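# Push the locker door shut until it latches

## Task

Close the locker's door fully so that its latch engages. Swinging the door hard open counts as failure, and so does the robot toppling or being left leaning. The door must stay shut on its own, since closure held only by the robot does not count. At the end, release the door and move the robot away from it.

## Robot and tools

ROBOT. A Hello Robot Stretch 4 with one arm. It has an omni-wheel base, a lift that rides up a mast, a telescoping arm reaching forward, a three-joint wrist (yaw, pitch, roll) and a two-finger gripper. It stands about 1.6 m tall, and the base rim lies within 0.23 m of the base origin. Cameras: head_camera, head_left_camera, head_right_camera (both fisheye) and wrist_camera.

FRAMES. The base frame sits on the floor under the base centre, with x forward, y left and z up. hand_pose is reported in this frame. It is a point between the open fingertips and is only approximate. The odometry frame is the base frame as it was when the scene began. Heading is positive to the left, within -3.142 to 3.142.

execute_actions(actions, cameras). actions is a list holding one action object, or an empty list, which just reports the state and images. An action may hold "base", "joints" or both, plus optional "pace" and "contact_limits". Alternatively it holds only {"end_of_arm": "enable_torque"}, which re-powers any wrist or gripper motor that shut itself off. All motions in one action begin together, though they may finish at different times.
- base: exactly one key, and each is an offset from where the base last reported itself, not a pose. translate_m moves straight in metres, forward positive, -2 to 2. strafe_m moves sideways in metres, left positive, -2 to 2. rotate_rad turns in place in radians, counter-clockwise (left) positive, -3.2 to 3.2.
- joints: absolute targets by name, any subset. lift_m is 0 to 1.2 m. arm_m is the extension, 0 to 0.55 m. wrist_yaw_rad is -1.134 to 4.276: 0 points forward, positive turns left, 3.14 is folded back, and above 3.4 the arm may obstruct. wrist_pitch_rad is -1.117 to 4.259: 0 is level and 1.57 points down. wrist_roll_rad is -1.117 to 4.259: 0 keeps the fingers level, and positive rolls clockwise as seen from behind. gripper_m is the fingertip gap, -0.038 to 0.141 m; negative values press the fingers together. Done tolerances are ±0.004 for lift, arm and gripper, ±0.02 for yaw and roll, and ±0.05 for pitch. A joint target outside its range is clamped and still runs, and the result notes this. Any other bad value or unknown key rejects the whole call.
- pace: "slow", "default", "fast" or "max". The base reaches 0.1, 0.3, 0.4 or 0.6 m/s and 1, 2, 3 or 4 rad/s respectively. With the lift above 0.2 these are reduced, down to 0.3 m/s and 1 rad/s at full height.
- contact_limits: only {"arm_m": value}, from 0 (gentlest) to 0.75 (firmest), default 0.5. It sets how much force the arm motion may apply before halting.
- cameras: a list of camera names or "all". If omitted, null or ["all"], every camera is returned. [] returns none.

A joint or the base left out of an action may keep pushing toward its earlier target without any status showing it. A single action runs for at most 15 s. To unfold at the start, send lift_m 0.4 together with wrist_yaw_rad 0.

wait(seconds): 0 to 10 s with no new command, then the same report.
zoom_image(camera, region): region is [x0, y0, x1, y1] in pixels of that camera's latest image, with the origin at the top left. It can be at most 504x504. Image sizes are 420x560 for head_camera, 420x672 for the fisheye cameras and 616x392 for wrist_camera.
finished_scene(scene): ends the current scene, given by its number. This is final, and the result tells whether the goal was met.

RESULT LINES.
- base_status and joint_status: "done"; "off_target" (came to rest short and may still be pushing); "contact_stop_at_<key>" (hit something; that part halts and may go slack); "limit_stop_at_<name>"; "time_out"; "torque_fault" (the wrist or gripper motor is limp until enable_torque is sent). For the base, "done" only means the wheels turned the commanded amount.
- A stop in one call cancels the later execute_actions, wait and finished_scene calls in that same reply.
- on_its_own lists things not commanded by this call. There, "held at" is the held target, not the actual position.
- joint_positions gives current joint values. lidar_m gives 12 distances in metres for 30-degree sectors: the 1st points ahead and they continue counter-clockwise (4th left, 7th behind, 10th right). "-" means nothing is seen or something is closer than 0.25 m.
- wrist_depth_mm is a 7x7 grid of median depths, 100 to 2000 mm, read from the top left.
- base_odometry comes from the wheels and counts slip as motion. If turned_by_wheels and turned_by_imu differ by more than about 0.1 rad, a collision or slip happened.
- base_tilt gives forward and right lean in degrees, with a fixed offset of up to 1.5.
- motor_effort is in percent, positive toward higher joint values, with the peak in brackets. It is noisy and has a fixed bias. For wheel_0 to wheel_2, positive means turning right. An effort at rest outside its normal range suggests a push or a load.

CAUTIONS.
- Close the door gently. Pushing it the wrong way or flinging it counts as failure.
- Use a low arm contact limit and moderate pace when touching the door.
- Leaning more than 6 degrees triggers limit_stop_at_tilt, and the lift, arm and wheels go slack. Sustained pushes with the gripper held high can tip the robot.
- Pressing the gripper into things by driving or extending can cause a torque fault.
- limit_stop_at_own_body can occur with the gripper tipped up (pitch below -0.2) and rolled (roll below -0.4 or above 4). You can still move away from the body.
- Fingertips pressed against a surface below them can jam; raise the lift to free them.
- Once the door is latched, open the gripper, pull the arm back and drive away before ending the scene.
- Elapsed thinking time lets the scene keep running, and the robot holds its last command meanwhile.

Each tool is called after "Emit:" as a command line: name --argument value for each argument, lists and objects as JSON in quotes; but a table of rows of numbers goes row by row, as --pt "numbers of a row", without its own name.

## Session

Emit:
execute_actions --actions '[]'

Scene clock: 0.00 s.
base_odometry: x=+0.000 y=+0.000 heading=+0.000 (m, m, rad; odometry frame)
turned_by_wheels: +0.000 (rad since the last result)
turned_by_imu: +0.000 (rad since the last result)
base_tilt: forward=-0.2 right=+0.4 (deg)
lidar_m: 1.77 2.29 2.31 2.49 1.83 2.36 2.58 1.61 1.67 1.44 1.38 1.40
base_status: not commanded
joint_positions: lift_m=+0.183 arm_m=+0.002 wrist_yaw_rad=+3.071 wrist_pitch_rad=+0.021 wrist_roll_rad=+0.002 gripper_m=+0.057
joint_status: not commanded
motor_effort: lift_m=+19 arm_m=+0 wrist_yaw_rad=-1 wrist_pitch_rad=-5 wrist_roll_rad=+0 gripper_m=-1 wheel_0=+0 wheel_1=+0 wheel_2=+0 (%)
hand_pose: x=-0.1081 y=+0.1076 z=+0.3548 quat_wxyz=(+0.035, -0.010, +0.002, +0.999) (m; base frame)
wrist_depth_mm: 138 140 - - - - - / 106 140 - - - - - / 111 140 286 - - - - / 130 152 - - - - - / - - - - - - 1921 / 1336 1336 196 1366 195 1366 1366 / 904 798 917 112 917 866 931
pictures: head_camera, head_left_camera, head_right_camera, wrist_camera
Images, in order (width x height): head_camera 420x560, head_left_camera 420x672, head_right_camera 420x672, wrist_camera 616x392.

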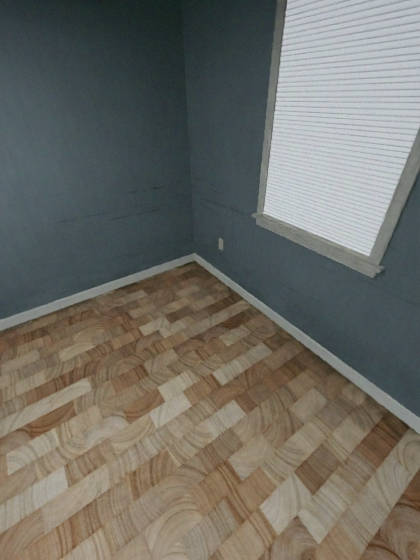

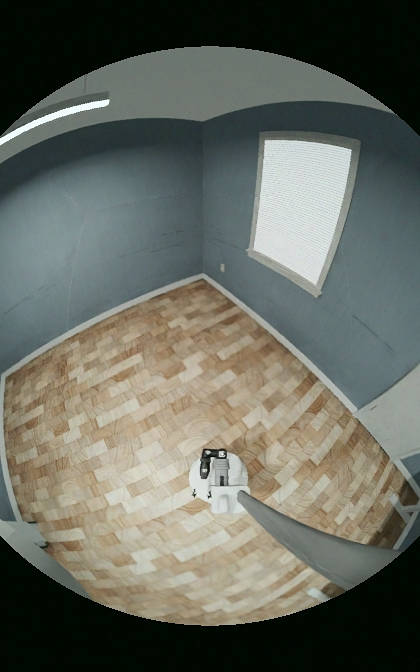

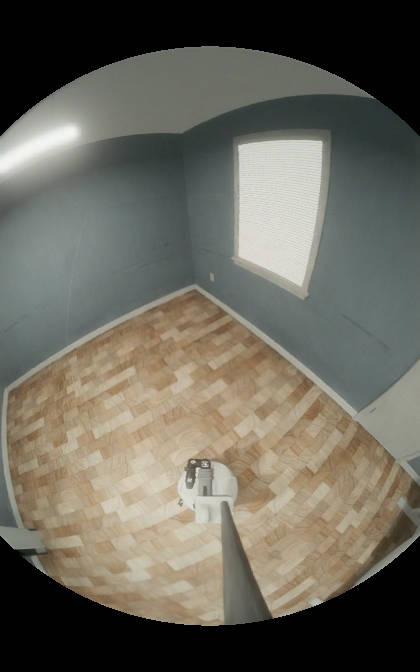

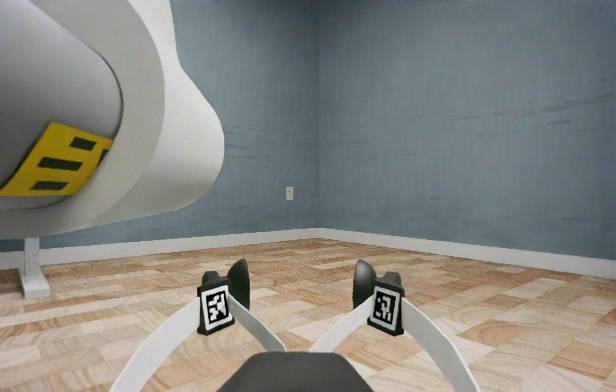

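Emit:
execute_actions --actions '[{"base":{"rotate_rad":2.1},"pace":"fast"}]' --cameras '["head_camera","head_left_camera"]'

Scene clock: 3.70 s.
base_odometry: x=+0.000 y=+0.000 heading=+2.100 (m, m, rad; odometry frame)
turned_by_wheels: +2.100 (rad since the last result)
turned_by_imu: +2.084 (rad since the last result)
base_tilt: forward=-0.3 right=+0.4 (deg)
lidar_m: 1.81 2.37 2.60 1.60 1.66 1.47 1.38 1.39 1.80 2.29 2.35 2.53
base_status: done
joint_positions: lift_m=+0.183 arm_m=+0.003 wrist_yaw_rad=+3.071 wrist_pitch_rad=+0.021 wrist_roll_rad=+0.002 gripper_m=+0.057
joint_status: not commanded
motor_effort: lift_m=+19(19) arm_m=+0(0) wrist_yaw_rad=+0(0) wrist_pitch_rad=-5(5) wrist_roll_rad=+1(1) gripper_m=+0(1) wheel_0=-2(8) wheel_1=+0(9) wheel_2=-1(11) (%)
hand_pose: x=-0.1081 y=+0.1077 z=+0.3548 quat_wxyz=(+0.035, -0.010, +0.002, +0.999) (m; base frame)
wrist_depth_mm: 137 140 1464 1537 1499 1618 1708 / 106 140 1464 1499 1576 1618 1708 / 111 140 286 1499 1537 1618 1708 / 130 152 1430 1537 1576 1618 1708 / 1366 1430 1430 1499 1537 1618 1708 / 1336 1336 196 1336 195 1366 1366 / 917 809 917 112 917 866 931
pictures: head_camera, head_left_camera
Images, in order (width x height): head_camera 420x560, head_left_camera 420x672.

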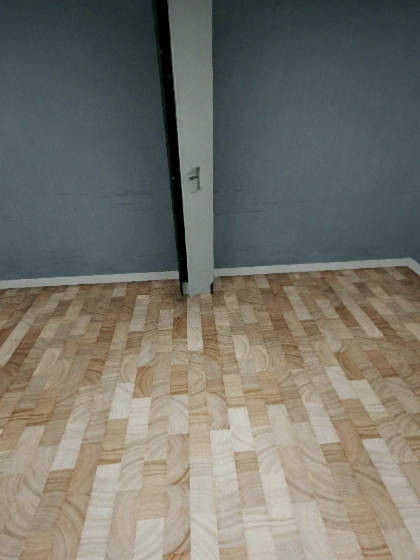

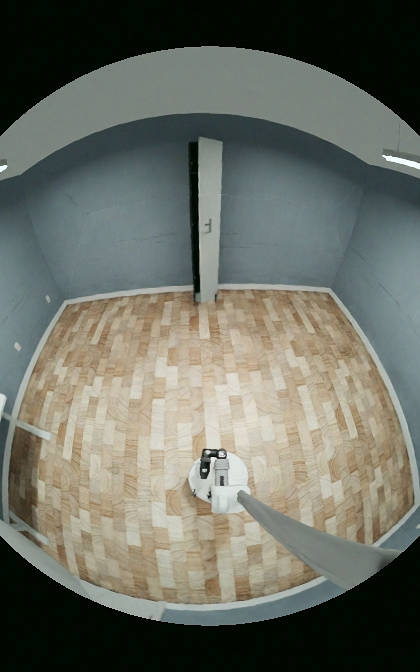

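Emit:
execute_actions --actions '[{"base":{"translate_m":1.1},"joints":{"lift_m":0.6,"wrist_yaw_rad":0,"gripper_m":0.0},"pace":"max"}]'

Scene clock: 8.97 s.
base_odometry: x=-0.555 y=+0.950 heading=+2.100 (m, m, rad; odometry frame)
turned_by_wheels: +0.000 (rad since the last result)
turned_by_imu: -0.001 (rad since the last result)
base_tilt: forward=-0.3 right=+0.5 (deg)
lidar_m: 0.73 0.72 1.63 2.52 1.89 2.32 2.49 2.53 2.36 2.18 1.98 1.34
base_status: done
joint_positions: lift_m=+0.600 arm_m=+0.003 wrist_yaw_rad=+0.000 wrist_pitch_rad=+0.021 wrist_roll_rad=+0.002 gripper_m=+0.000
joint_status: all done
motor_effort: lift_m=+22(25) arm_m=+0(0) wrist_yaw_rad=-1(8) wrist_pitch_rad=-6(6) wrist_roll_rad=+0(0) gripper_m=-3(4) wheel_0=-1(9) wheel_1=+0(9) wheel_2=+0(15) (%)
hand_pose: x=+0.4619 y=-0.0873 z=+0.7720 quat_wxyz=(+1.000, +0.001, +0.010, +0.000) (m; base frame)
wrist_depth_mm: 946 559 647 1025 1042 1078 1118 / 960 530 647 1042 1060 1078 1098 / 960 530 647 1025 1060 1078 1118 / 960 530 647 1042 1042 1098 1098 / 960 535 654 1025 1042 1098 1098 / 960 535 187 193 1042 1078 1118 / 960 496 640 112 1060 1098 1118
pictures: head_camera, head_left_camera, head_right_camera, wrist_camera
Images, in order (width x height): head_camera 420x560, head_left_camera 420x672, head_right_camera 420x672, wrist_camera 616x392.

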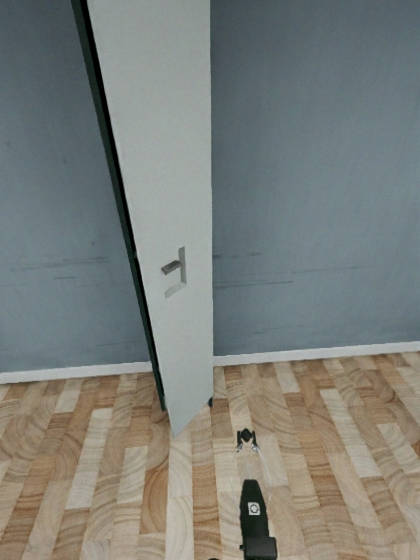

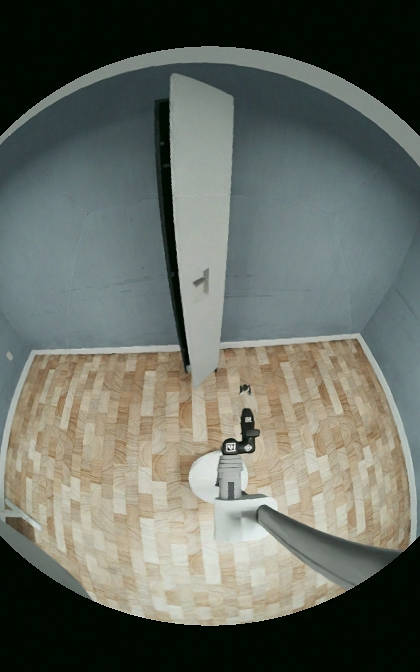

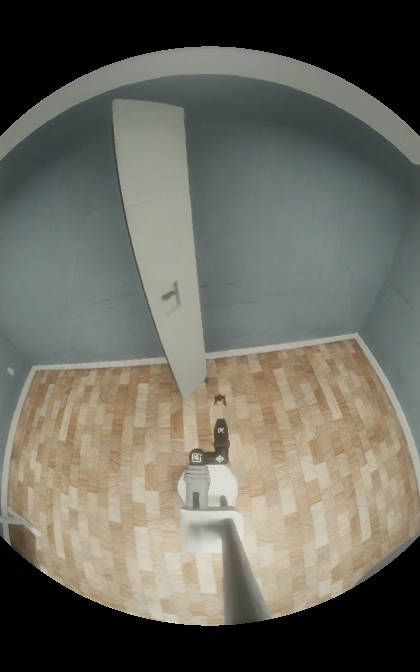

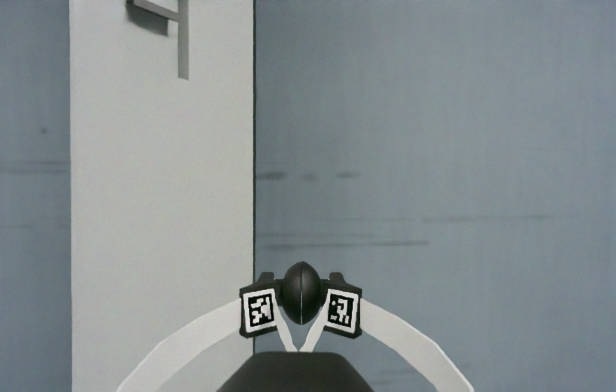

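Emit:
execute_actions --actions '[{"base":{"rotate_rad":0.33},"joints":{"arm_m":0.17,"lift_m":0.56}}]' --cameras '["head_camera","wrist_camera"]'

Emit:
execute_actions --actions '[{"joints":{"arm_m":0.42},"pace":"slow"}]' --cameras '["head_camera","wrist_camera"]'

Scene clock: 14.90 s.
base_odometry: x=-0.555 y=+0.950 heading=+2.429 (m, m, rad; odometry frame)
turned_by_wheels: +0.330 (rad since the last result)
turned_by_imu: +0.327 (rad since the last result)
base_tilt: forward=-0.2 right=+0.4 (deg)
lidar_m: 0.71 1.43 2.39 1.89 1.98 2.47 2.49 2.61 2.19 2.18 1.48 0.86
base_status: done
joint_positions: lift_m=+0.560 arm_m=+0.169 wrist_yaw_rad=+0.000 wrist_pitch_rad=+0.021 wrist_roll_rad=+0.002 gripper_m=+0.000
joint_status: all done
motor_effort: lift_m=+15(21) arm_m=+8(7) wrist_yaw_rad=+0(1) wrist_pitch_rad=-5(5) wrist_roll_rad=+0(0) gripper_m=-5(4) wheel_0=-2(9) wheel_1=-2(5) wheel_2=+0(6) (%)
hand_pose: x=+0.6279 y=-0.0874 z=+0.7325 quat_wxyz=(+1.000, +0.001, +0.010, +0.000) (m; base frame)
wrist_depth_mm: 1025 960 904 366 430 768 741 / 1025 960 917 366 430 768 741 / 1025 946 917 368 433 768 750 / 1025 960 917 370 433 768 750 / 1025 976 904 370 436 778 759 / 1025 976 188 193 427 778 759 / 1025 960 904 112 418 778 750
pictures: head_camera, wrist_camera
Images, in order (width x height): head_camera 420x560, wrist_camera 616x392.

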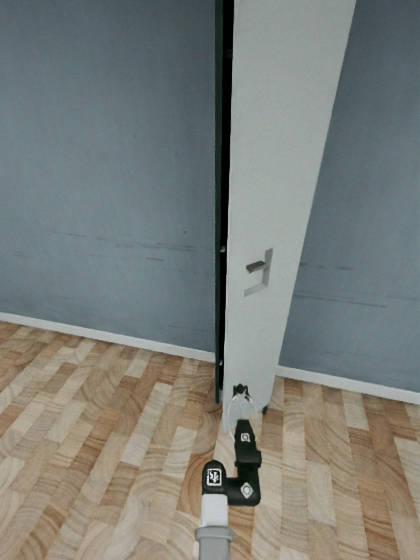

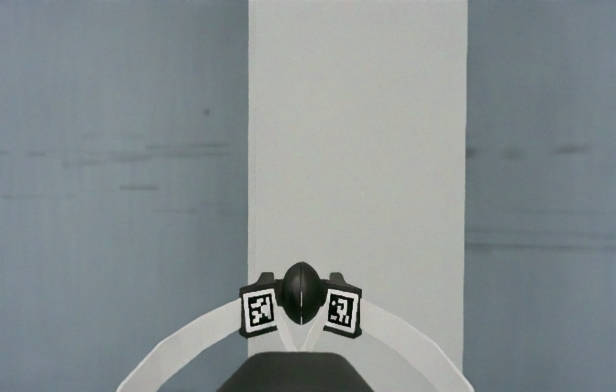

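Scene clock: 18.67 s.
base_odometry: x=-0.555 y=+0.950 heading=+2.429 (m, m, rad; odometry frame)
turned_by_wheels: +0.000 (rad since the last result)
turned_by_imu: +0.000 (rad since the last result)
base_tilt: forward=-0.3 right=+0.4 (deg)
lidar_m: 0.88 1.42 2.39 1.89 1.99 2.50 2.49 2.60 2.20 2.19 1.46 0.91
base_status: not commanded
joint_positions: lift_m=+0.560 arm_m=+0.419 wrist_yaw_rad=+0.000 wrist_pitch_rad=+0.021 wrist_roll_rad=+0.002 gripper_m=+0.000
joint_status: all done
motor_effort: lift_m=+15(15) arm_m=+8(10) wrist_yaw_rad=-1(8) wrist_pitch_rad=-6(5) wrist_roll_rad=+0(0) gripper_m=-4(5) wheel_0=-2(2) wheel_1=-2(2) wheel_2=-2(2) (%)
hand_pose: x=+0.8779 y=-0.0874 z=+0.7325 quat_wxyz=(+1.000, +0.001, +0.010, +0.000) (m; base frame)
wrist_depth_mm: 732 683 270 265 262 257 254 / 732 691 270 266 262 258 255 / 732 691 272 266 262 258 254 / 732 699 272 266 264 259 256 / 741 707 272 268 264 259 256 / 741 699 187 193 263 260 257 / 741 691 274 112 265 260 258
pictures: head_camera, wrist_camera
Images, in order (width x height): head_camera 420x560, wrist_camera 616x392.

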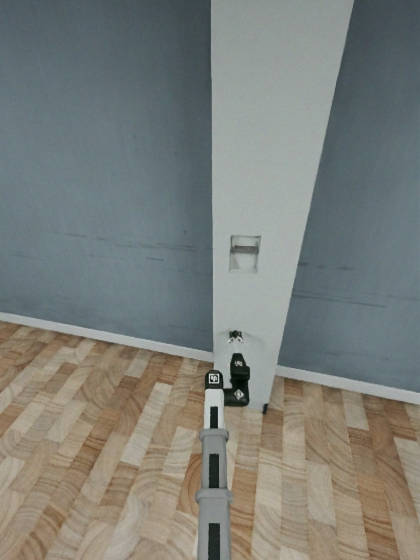

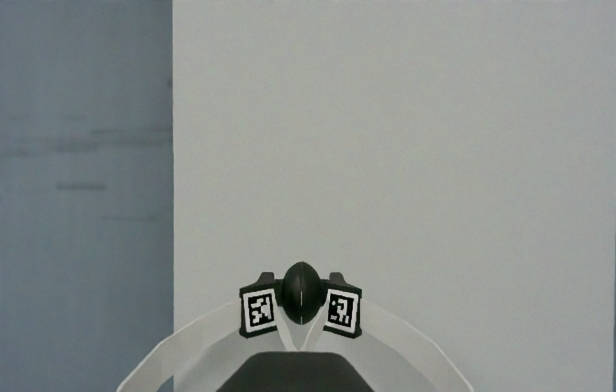

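Emit:
execute_actions --actions '[{"joints":{"arm_m":0.49},"pace":"slow"}]' --cameras '["head_camera","wrist_camera"]'

Scene clock: 22.37 s.
base_odometry: x=-0.555 y=+0.950 heading=+2.429 (m, m, rad; odometry frame)
turned_by_wheels: +0.000 (rad since the last result)
turned_by_imu: +0.000 (rad since the last result)
base_tilt: forward=-0.3 right=+0.4 (deg)
lidar_m: 0.90 1.42 2.39 1.91 1.99 2.48 2.47 2.59 2.19 2.20 1.47 0.91
base_status: not commanded
joint_positions: lift_m=+0.560 arm_m=+0.487 wrist_yaw_rad=-0.008 wrist_pitch_rad=+0.020 wrist_roll_rad=+0.002 gripper_m=+0.000
joint_status: all done
on_its_own: wrist_yaw_rad is at rest, and its effort (+21) is outside its rest range (-13 to +13)
motor_effort: lift_m=+15(15) arm_m=+15(13) wrist_yaw_rad=+21(21) wrist_pitch_rad=-4(5) wrist_roll_rad=+1(0) gripper_m=-3(3) wheel_0=+1(2) wheel_1=+0(2) wheel_2=-6(6) (%)
hand_pose: x=+0.9460 y=-0.0896 z=+0.7327 quat_wxyz=(+1.000, +0.001, +0.010, -0.004) (m; base frame)
wrist_depth_mm: 647 609 243 229 220 211 203 / 647 615 244 231 220 211 203 / 654 615 244 232 221 211 204 / 654 621 245 233 222 212 204 / 654 621 246 232 222 213 205 / 654 615 189 202 220 213 206 / 661 609 247 112 222 212 206
pictures: head_camera, wrist_camera
Images, in order (width x height): head_camera 420x560, wrist_camera 616x392.

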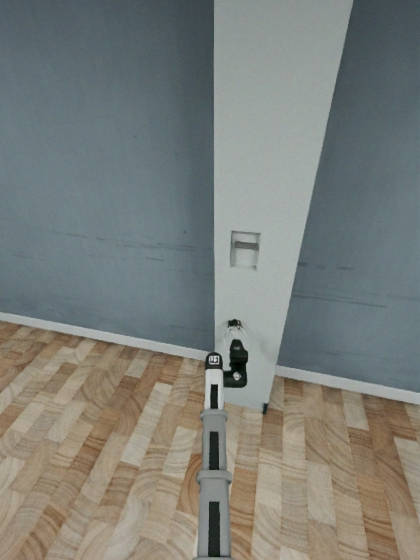

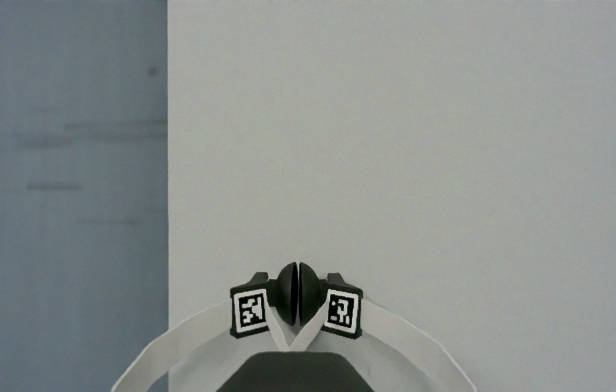

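Emit:
execute_actions --actions '[{"joints":{"arm_m":0.508},"pace":"slow"}]' --cameras '["head_camera","wrist_camera"]'

Scene clock: 25.33 s.
base_odometry: x=-0.555 y=+0.949 heading=+2.429 (m, m, rad; odometry frame)
turned_by_wheels: +0.000 (rad since the last result)
turned_by_imu: +0.001 (rad since the last result)
base_tilt: forward=-0.3 right=+0.4 (deg)
lidar_m: 0.91 1.41 2.39 1.90 1.98 2.50 2.48 2.58 2.19 2.17 1.49 0.91
base_status: not commanded
joint_positions: lift_m=+0.560 arm_m=+0.487 wrist_yaw_rad=-0.008 wrist_pitch_rad=+0.020 wrist_roll_rad=+0.002 gripper_m=+0.000
joint_status: arm_m contact_stop (moved +0.000 of +0.021)
on_its_own: arm_m is slack since a contact_stop (your +0.508 is given up); wrist_yaw_rad is at rest, and its effort (+23) is outside its rest range (-13 to +13)
motor_effort: lift_m=+15(15) arm_m=+0(24) wrist_yaw_rad=+23(53) wrist_pitch_rad=-3(4) wrist_roll_rad=+1(0) gripper_m=-3(2) wheel_0=+3(4) wheel_1=+2(4) wheel_2=-8(15) (%)
hand_pose: x=+0.9458 y=-0.0897 z=+0.7328 quat_wxyz=(+1.000, +0.001, +0.010, -0.004) (m; base frame)
wrist_depth_mm: 647 609 244 231 220 211 202 / 647 615 244 232 220 211 204 / 654 621 245 233 222 211 204 / 654 621 246 233 223 212 205 / 654 621 247 232 223 212 205 / 661 621 189 194 219 213 206 / 661 615 247 112 223 212 206
pictures: head_camera, wrist_camera
Images, in order (width x height): head_camera 420x560, wrist_camera 616x392.

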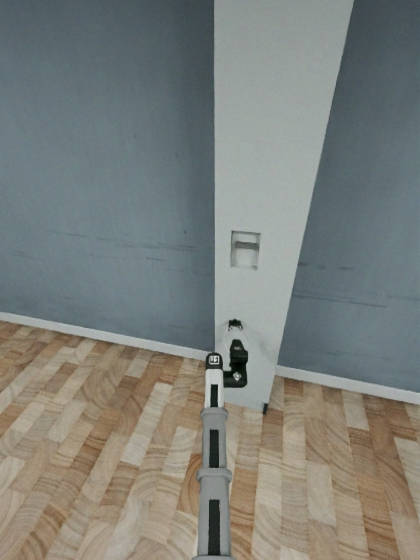

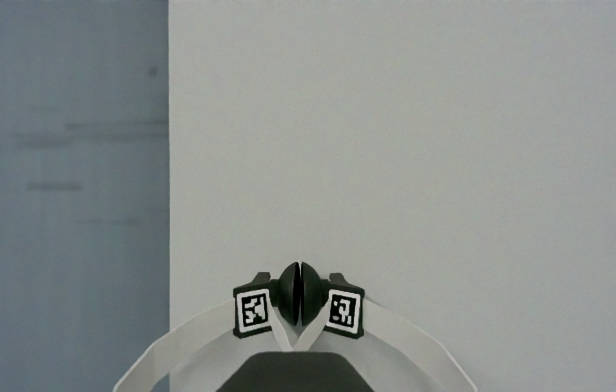

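Emit:
execute_actions --actions '[{"joints":{"arm_m":0.1},"base":{"strafe_m":0.35},"pace":"fast"}]'

Emit:
zoom_image --camera "head_camera" --region '[260,150,420,430]'

Scene clock: 29.67 s.
base_odometry: x=-0.784 y=+0.685 heading=+2.429 (m, m, rad; odometry frame)
turned_by_wheels: +0.000 (rad since the last result)
turned_by_imu: -0.002 (rad since the last result)
base_tilt: forward=-0.3 right=+0.5 (deg)
lidar_m: 1.31 1.50 2.16 1.56 1.61 2.39 2.41 2.76 2.54 2.52 1.57 1.01
base_status: done
joint_positions: lift_m=+0.560 arm_m=+0.101 wrist_yaw_rad=+0.000 wrist_pitch_rad=+0.021 wrist_roll_rad=+0.002 gripper_m=+0.000
joint_status: all done
motor_effort: lift_m=+16(16) arm_m=-8(3) wrist_yaw_rad=+0(22) wrist_pitch_rad=-6(5) wrist_roll_rad=+1(0) gripper_m=-2(6) wheel_0=+1(11) wheel_1=-1(12) wheel_2=+1(7) (%)
hand_pose: x=+0.5607 y=-0.0874 z=+0.7324 quat_wxyz=(+1.000, +0.001, +0.011, +0.000) (m; base frame)
wrist_depth_mm: 1205 1118 1060 1008 946 647 609 / 1205 1118 1060 1008 946 627 597 / 1205 1118 1060 1008 960 621 603 / 1182 1118 1060 1008 960 634 603 / 1205 1138 1060 991 960 627 603 / 1205 1138 188 193 946 634 603 / 1205 1160 1060 112 960 634 609
pictures: head_camera, head_left_camera, head_right_camera, wrist_camera
Images, in order (width x height): head_camera 420x560, head_left_camera 420x672, head_right_camera 420x672, wrist_camera 616x392.

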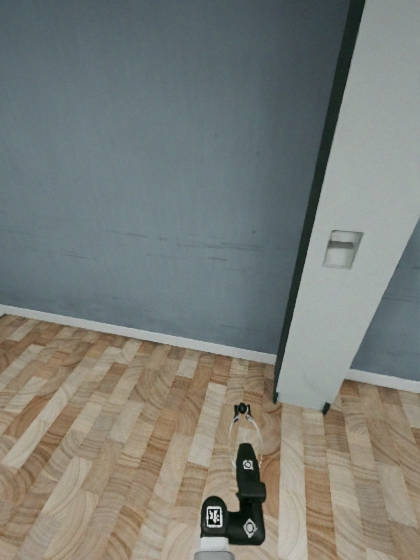

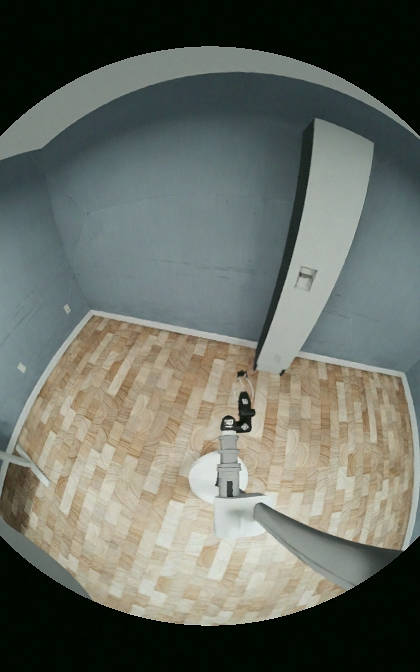

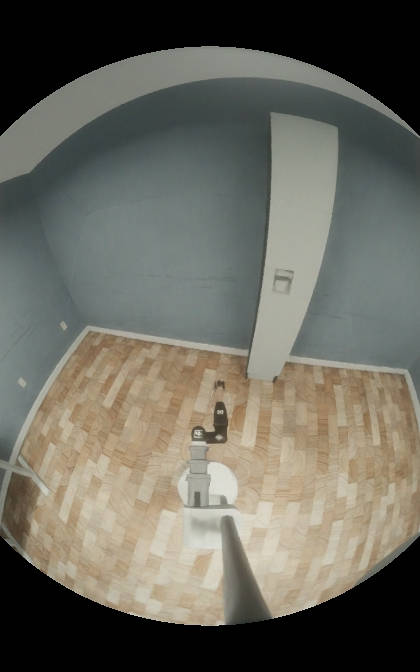

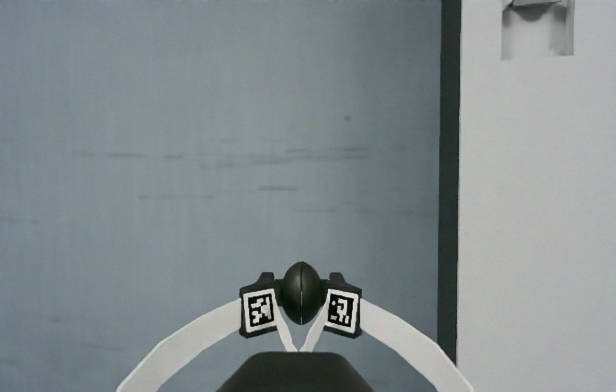

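Region (260, 150, 420, 430) of head_camera's 420x560 image, scaled by 1.800, with more detail than that image has; it fills the left 288 columns of this view, and the rest is white.

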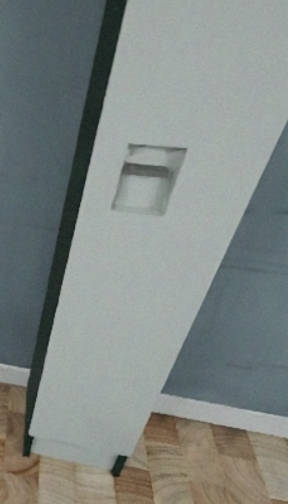

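The door looks shut and has stayed that way.

Emit:
finished_scene --scene 1

The scene is finished: the task was done.


## Next scene

The same job, from a new start.

Emit:
execute_actions --actions '[]'

Scene clock: 0.00 s.
base_odometry: x=+0.000 y=+0.000 heading=+0.000 (m, m, rad; odometry frame)
turned_by_wheels: +0.000 (rad since the last result)
turned_by_imu: +0.000 (rad since the last result)
base_tilt: forward=-0.3 right=+0.5 (deg)
lidar_m: 2.14 2.59 2.15 0.99 0.98 1.10 1.12 1.10 1.27 2.03 2.95 3.14
base_status: not commanded
joint_positions: lift_m=+0.207 arm_m=+0.003 wrist_yaw_rad=+3.198 wrist_pitch_rad=+0.021 wrist_roll_rad=+0.002 gripper_m=+0.057
joint_status: not commanded
motor_effort: lift_m=+19 arm_m=+0 wrist_yaw_rad=-2 wrist_pitch_rad=-4 wrist_roll_rad=+0 gripper_m=-1 wheel_0=+0 wheel_1=+0 wheel_2=-1 (%)
hand_pose: x=-0.1195 y=+0.0710 z=+0.3792 quat_wxyz=(-0.028, -0.010, +0.001, +1.000) (m; base frame)
wrist_depth_mm: - 136 211 1308 1336 1499 1182 / - 112 135 1308 1336 1537 1661 / - 116 137 1281 1366 1499 1618 / 129 137 187 1336 1430 1576 1661 / 218 1160 1205 1281 1397 1537 1618 / 230 1160 198 1281 196 1464 1464 / 230 854 976 111 960 917 1008
pictures: head_camera, head_left_camera, head_right_camera, wrist_camera
Images, in order (width x height): head_camera 420x560, head_left_camera 420x672, head_right_camera 420x672, wrist_camera 616x392.

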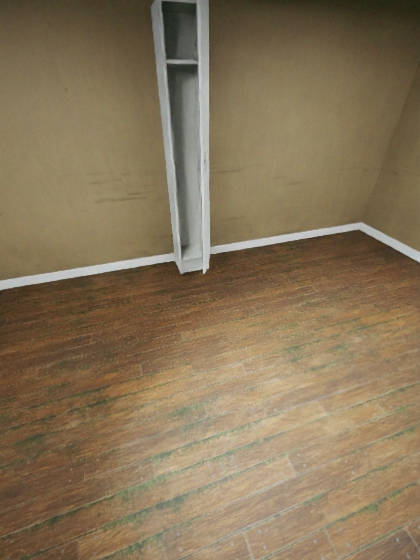

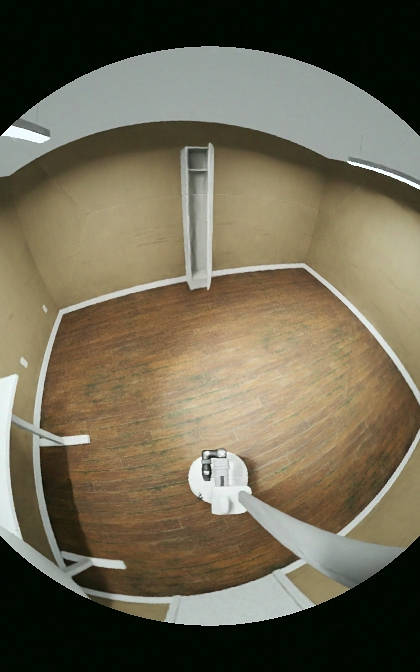

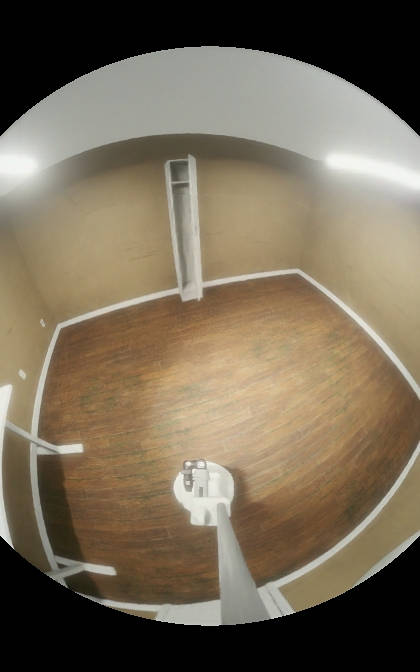

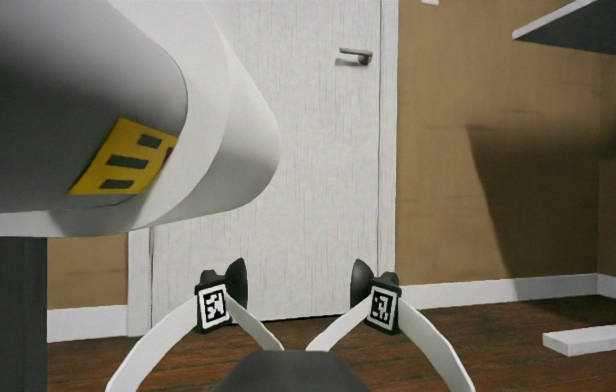

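Emit:
execute_actions --actions '[{"base":{"rotate_rad":-0.2},"pace":"max"}]' --cameras '[]'

Emit:
execute_actions --actions '[{"base":{"translate_m":1.62},"joints":{"lift_m":0.56,"wrist_yaw_rad":0,"gripper_m":0.0},"pace":"max"}]' --cameras '["head_left_camera"]'

Emit:
execute_actions --actions '[{"base":{"rotate_rad":0.85},"pace":"fast"}]' --cameras '["head_camera","wrist_camera"]'

Scene clock: 5.37 s.
base_odometry: x=+0.000 y=+0.000 heading=-0.200 (m, m, rad; odometry frame)
turned_by_wheels: -0.200 (rad since the last result)
turned_by_imu: -0.199 (rad since the last result)
base_tilt: forward=-0.3 right=+0.4 (deg)
lidar_m: 2.11 2.34 2.59 1.03 0.99 1.04 1.18 1.11 1.17 1.58 2.94 3.08
base_status: done
joint_positions: lift_m=+0.207 arm_m=+0.003 wrist_yaw_rad=+3.198 wrist_pitch_rad=+0.021 wrist_roll_rad=+0.002 gripper_m=+0.057
joint_status: not commanded
motor_effort: lift_m=+19(19) arm_m=+0(0) wrist_yaw_rad=+1(1) wrist_pitch_rad=-5(5) wrist_roll_rad=+0(1) gripper_m=-3(2) wheel_0=-1(10) wheel_1=-2(9) wheel_2=-2(8) (%)
hand_pose: x=-0.1195 y=+0.0710 z=+0.3792 quat_wxyz=(-0.028, -0.010, +0.001, +1.000) (m; base frame)
wrist_depth_mm: - 136 211 1397 1661 1281 1098 / - 112 135 1430 1708 1808 1464 / - 116 137 1397 1618 1863 1576 / 129 137 186 1430 1661 1863 1576 / 217 1160 1255 1464 1618 1808 1618 / 229 1118 197 1366 195 1366 1336 / 229 842 960 111 946 917 991
pictures: none
No camera images: the call's "cameras" was empty. Leave "cameras" out to get every camera's image.

Scene clock: 9.63 s.
base_odometry: x=+1.588 y=-0.322 heading=-0.200 (m, m, rad; odometry frame)
turned_by_wheels: +0.000 (rad since the last result)
turned_by_imu: -0.002 (rad since the last result)
base_tilt: forward=-0.2 right=+0.5 (deg)
lidar_m: 1.26 0.73 0.64 1.72 2.60 1.97 2.60 2.51 2.59 2.21 2.12 1.73
base_status: done
joint_positions: lift_m=+0.560 arm_m=+0.003 wrist_yaw_rad=+0.000 wrist_pitch_rad=+0.021 wrist_roll_rad=+0.002 gripper_m=+0.000
joint_status: all done
motor_effort: lift_m=+21(24) arm_m=+0(0) wrist_yaw_rad=-2(7) wrist_pitch_rad=-4(6) wrist_roll_rad=+0(0) gripper_m=-7(3) wheel_0=-2(6) wheel_1=-1(9) wheel_2=+2(15) (%)
hand_pose: x=+0.4619 y=-0.0874 z=+0.7320 quat_wxyz=(+1.000, +0.001, +0.010, +0.000) (m; base frame)
wrist_depth_mm: 866 991 1078 1205 1397 1708 1808 / 866 960 1060 1255 1397 1708 1756 / 878 976 1078 1205 1397 1661 1708 / 866 976 1098 1229 1464 1708 1708 / 866 976 1098 1205 1430 1708 1708 / 878 991 189 194 1430 1708 1756 / 891 931 1078 111 1308 1661 1618
pictures: head_left_camera
Images, in order (width x height): head_left_camera 420x672.

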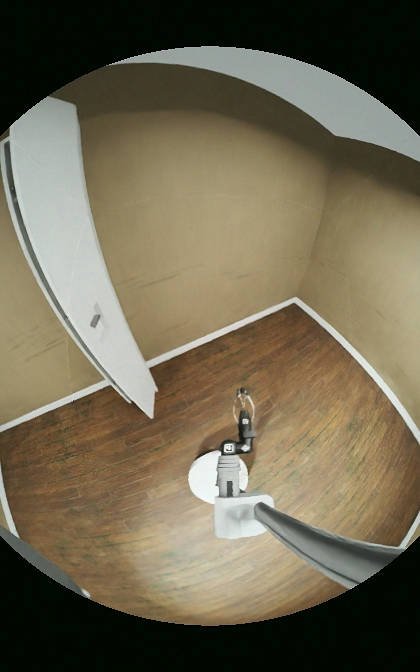

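Scene clock: 11.00 s.
base_odometry: x=+1.588 y=-0.322 heading=+0.650 (m, m, rad; odometry frame)
turned_by_wheels: +0.850 (rad since the last result)
turned_by_imu: +0.844 (rad since the last result)
base_tilt: forward=-0.3 right=+0.5 (deg)
lidar_m: 0.67 1.46 2.57 2.01 2.18 2.52 2.53 2.39 2.13 2.15 1.35 1.18
base_status: done
joint_positions: lift_m=+0.560 arm_m=+0.003 wrist_yaw_rad=+0.000 wrist_pitch_rad=+0.021 wrist_roll_rad=+0.002 gripper_m=+0.000
joint_status: not commanded
motor_effort: lift_m=+21(21) arm_m=+0(0) wrist_yaw_rad=-1(2) wrist_pitch_rad=-5(6) wrist_roll_rad=+1(0) gripper_m=-4(4) wheel_0=+0(6) wheel_1=+0(10) wheel_2=+0(9) (%)
hand_pose: x=+0.4619 y=-0.0874 z=+0.7320 quat_wxyz=(+1.000, +0.001, +0.010, +0.000) (m; base frame)
wrist_depth_mm: 1255 1182 469 554 904 878 842 / 1281 1182 477 535 917 891 831 / 1281 1160 480 544 904 891 831 / 1308 1182 477 544 917 891 842 / 1308 1182 480 544 931 891 854 / 1308 1182 188 194 917 891 842 / 1281 1160 462 111 640 878 842
pictures: head_camera, wrist_camera
Images, in order (width x height): head_camera 420x560, wrist_camera 616x392.

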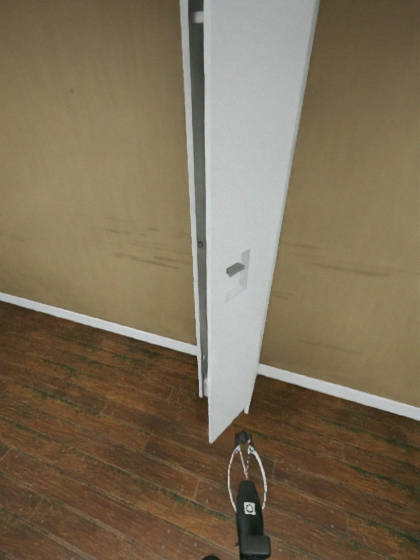

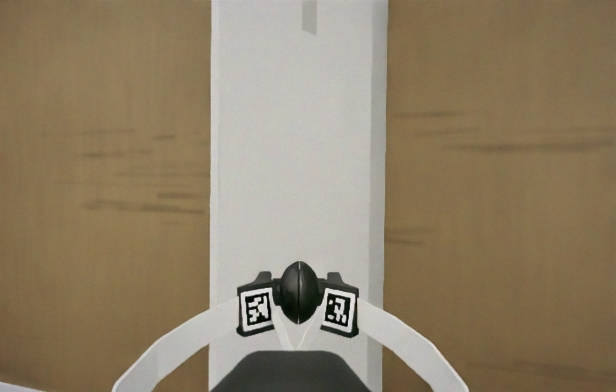

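Emit:
execute_actions --actions '[{"base":{"strafe_m":0.07},"joints":{"arm_m":0.2}}]' --cameras '["wrist_camera"]'

Emit:
execute_actions --actions '[{"joints":{"arm_m":0.48},"pace":"slow"}]' --cameras '["head_camera","wrist_camera"]'

Scene clock: 16.07 s.
base_odometry: x=+1.545 y=-0.267 heading=+0.650 (m, m, rad; odometry frame)
turned_by_wheels: +0.000 (rad since the last result)
turned_by_imu: +0.000 (rad since the last result)
base_tilt: forward=-0.2 right=+0.4 (deg)
lidar_m: 0.66 1.46 2.53 1.89 2.11 2.51 2.50 2.48 2.20 2.20 1.35 0.87
base_status: done
joint_positions: lift_m=+0.560 arm_m=+0.199 wrist_yaw_rad=+0.000 wrist_pitch_rad=+0.021 wrist_roll_rad=+0.002 gripper_m=+0.000
joint_status: all done
motor_effort: lift_m=+21(21) arm_m=+7(4) wrist_yaw_rad=-1(0) wrist_pitch_rad=-5(6) wrist_roll_rad=+0(0) gripper_m=-3(4) wheel_0=+0(6) wheel_1=+0(7) wheel_2=+0(0) (%)
hand_pose: x=+0.6580 y=-0.0874 z=+0.7320 quat_wxyz=(+1.000, +0.001, +0.010, +0.000) (m; base frame)
wrist_depth_mm: 1060 976 904 272 355 723 699 / 1042 976 917 276 359 732 691 / 1060 960 917 276 362 723 691 / 1042 976 904 276 362 723 691 / 1060 991 891 276 366 741 691 / 1078 1008 188 194 351 732 691 / 1078 976 917 111 325 732 691
pictures: wrist_camera
Images, in order (width x height): wrist_camera 616x392.

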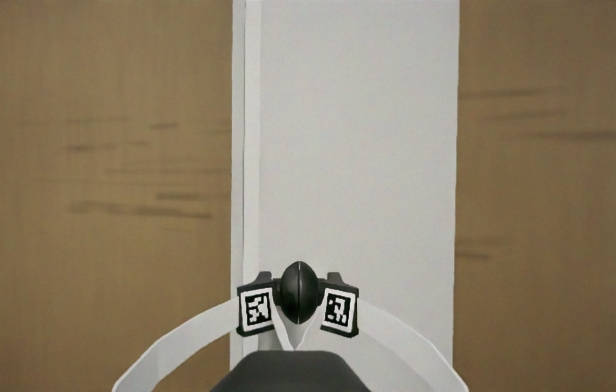

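Scene clock: 20.13 s.
base_odometry: x=+1.545 y=-0.267 heading=+0.650 (m, m, rad; odometry frame)
turned_by_wheels: +0.000 (rad since the last result)
turned_by_imu: +0.000 (rad since the last result)
base_tilt: forward=-0.3 right=+0.4 (deg)
lidar_m: 0.91 1.47 2.53 1.88 2.10 2.50 2.52 2.47 2.19 2.21 1.38 0.90
base_status: not commanded
joint_positions: lift_m=+0.560 arm_m=+0.478 wrist_yaw_rad=-0.005 wrist_pitch_rad=+0.021 wrist_roll_rad=+0.002 gripper_m=+0.000
joint_status: all done
on_its_own: wrist_yaw_rad is at rest, and its effort (+15) is outside its rest range (-13 to +13)
motor_effort: lift_m=+21(21) arm_m=+13(13) wrist_yaw_rad=+15(22) wrist_pitch_rad=-4(5) wrist_roll_rad=+0(1) gripper_m=-3(4) wheel_0=+1(2) wheel_1=+3(3) wheel_2=-3(7) (%)
hand_pose: x=+0.9366 y=-0.0890 z=+0.7321 quat_wxyz=(+1.000, +0.001, +0.010, -0.003) (m; base frame)
wrist_depth_mm: 715 654 251 234 218 205 195 / 707 654 251 235 219 206 195 / 707 654 252 234 219 206 196 / 715 654 253 235 220 206 196 / 715 661 255 233 220 206 197 / 715 654 189 195 217 207 198 / 732 270 255 111 219 206 198
pictures: head_camera, wrist_camera
Images, in order (width x height): head_camera 420x560, wrist_camera 616x392.

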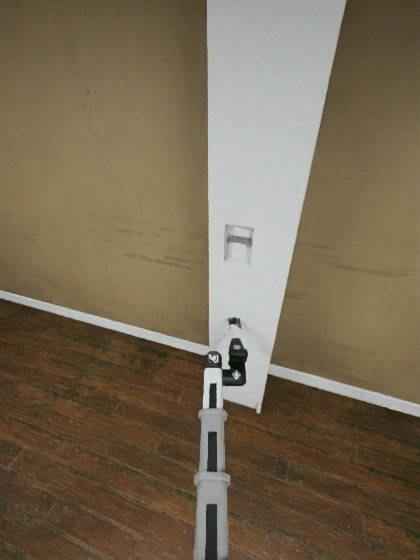

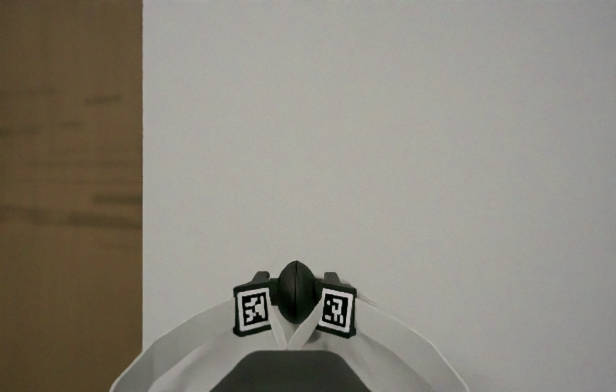

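Emit:
execute_actions --actions '[{"joints":{"arm_m":0.495},"pace":"slow"}]' --cameras '[]'

Scene clock: 22.93 s.
base_odometry: x=+1.545 y=-0.267 heading=+0.649 (m, m, rad; odometry frame)
turned_by_wheels: +0.000 (rad since the last result)
turned_by_imu: +0.002 (rad since the last result)
base_tilt: forward=-0.3 right=+0.4 (deg)
lidar_m: 0.91 1.48 2.54 1.90 2.13 2.50 2.52 2.46 2.21 2.20 1.38 0.94
base_status: not commanded
joint_positions: lift_m=+0.560 arm_m=+0.479 wrist_yaw_rad=-0.008 wrist_pitch_rad=+0.020 wrist_roll_rad=+0.002 gripper_m=+0.000
joint_status: arm_m contact_stop (moved +0.001 of +0.017)
on_its_own: arm_m is slack since a contact_stop (your +0.495 is given up); wrist_yaw_rad is at rest, and its effort (+21) is outside its rest range (-13 to +13)
motor_effort: lift_m=+21(21) arm_m=+0(22) wrist_yaw_rad=+21(53) wrist_pitch_rad=-4(4) wrist_roll_rad=+0(0) gripper_m=-1(4) wheel_0=+2(5) wheel_1=+4(5) wheel_2=-7(15) (%)
hand_pose: x=+0.9375 y=-0.0896 z=+0.7322 quat_wxyz=(+1.000, +0.001, +0.010, -0.004) (m; base frame)
wrist_depth_mm: 715 647 253 233 219 205 195 / 715 654 252 234 220 206 196 / 707 661 252 236 220 206 196 / 723 654 253 236 220 206 196 / 707 661 254 235 221 207 198 / 715 661 190 196 216 208 198 / 723 654 255 111 221 206 199
pictures: none
No camera images: the call's "cameras" was empty. Leave "cameras" out to get every camera's image.

Emit:
execute_actions --actions '[{"joints":{"arm_m":0.1},"pace":"fast"}]' --cameras '["head_camera"]'

Scene clock: 26.60 s.
base_odometry: x=+1.545 y=-0.267 heading=+0.650 (m, m, rad; odometry frame)
turned_by_wheels: +0.000 (rad since the last result)
turned_by_imu: +0.000 (rad since the last result)
base_tilt: forward=-0.3 right=+0.4 (deg)
lidar_m: 0.90 1.48 2.52 1.91 2.14 2.50 2.51 2.48 2.19 2.23 1.37 0.92
base_status: not commanded
joint_positions: lift_m=+0.560 arm_m=+0.101 wrist_yaw_rad=+0.000 wrist_pitch_rad=+0.021 wrist_roll_rad=+0.002 gripper_m=+0.000
joint_status: all done
motor_effort: lift_m=+21(21) arm_m=-7(8) wrist_yaw_rad=+0(21) wrist_pitch_rad=-6(6) wrist_roll_rad=+0(1) gripper_m=-4(4) wheel_0=+0(2) wheel_1=+3(4) wheel_2=+0(7) (%)
hand_pose: x=+0.5606 y=-0.0875 z=+0.7320 quat_wxyz=(+1.000, +0.001, +0.011, +0.000) (m; base frame)
wrist_depth_mm: 1182 1098 991 621 569 809 768 / 1182 1098 991 603 569 820 768 / 1205 1098 991 615 574 809 768 / 1205 1078 1008 603 569 809 778 / 1205 1098 1025 609 569 820 778 / 1205 1118 188 194 559 831 768 / 1182 1098 1042 111 564 820 778
pictures: head_camera
Images, in order (width x height): head_camera 420x560.

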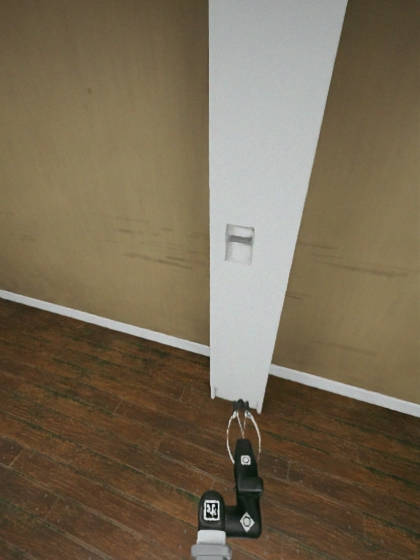

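Emit:
finished_scene --scene 2

The scene is finished: the task was done.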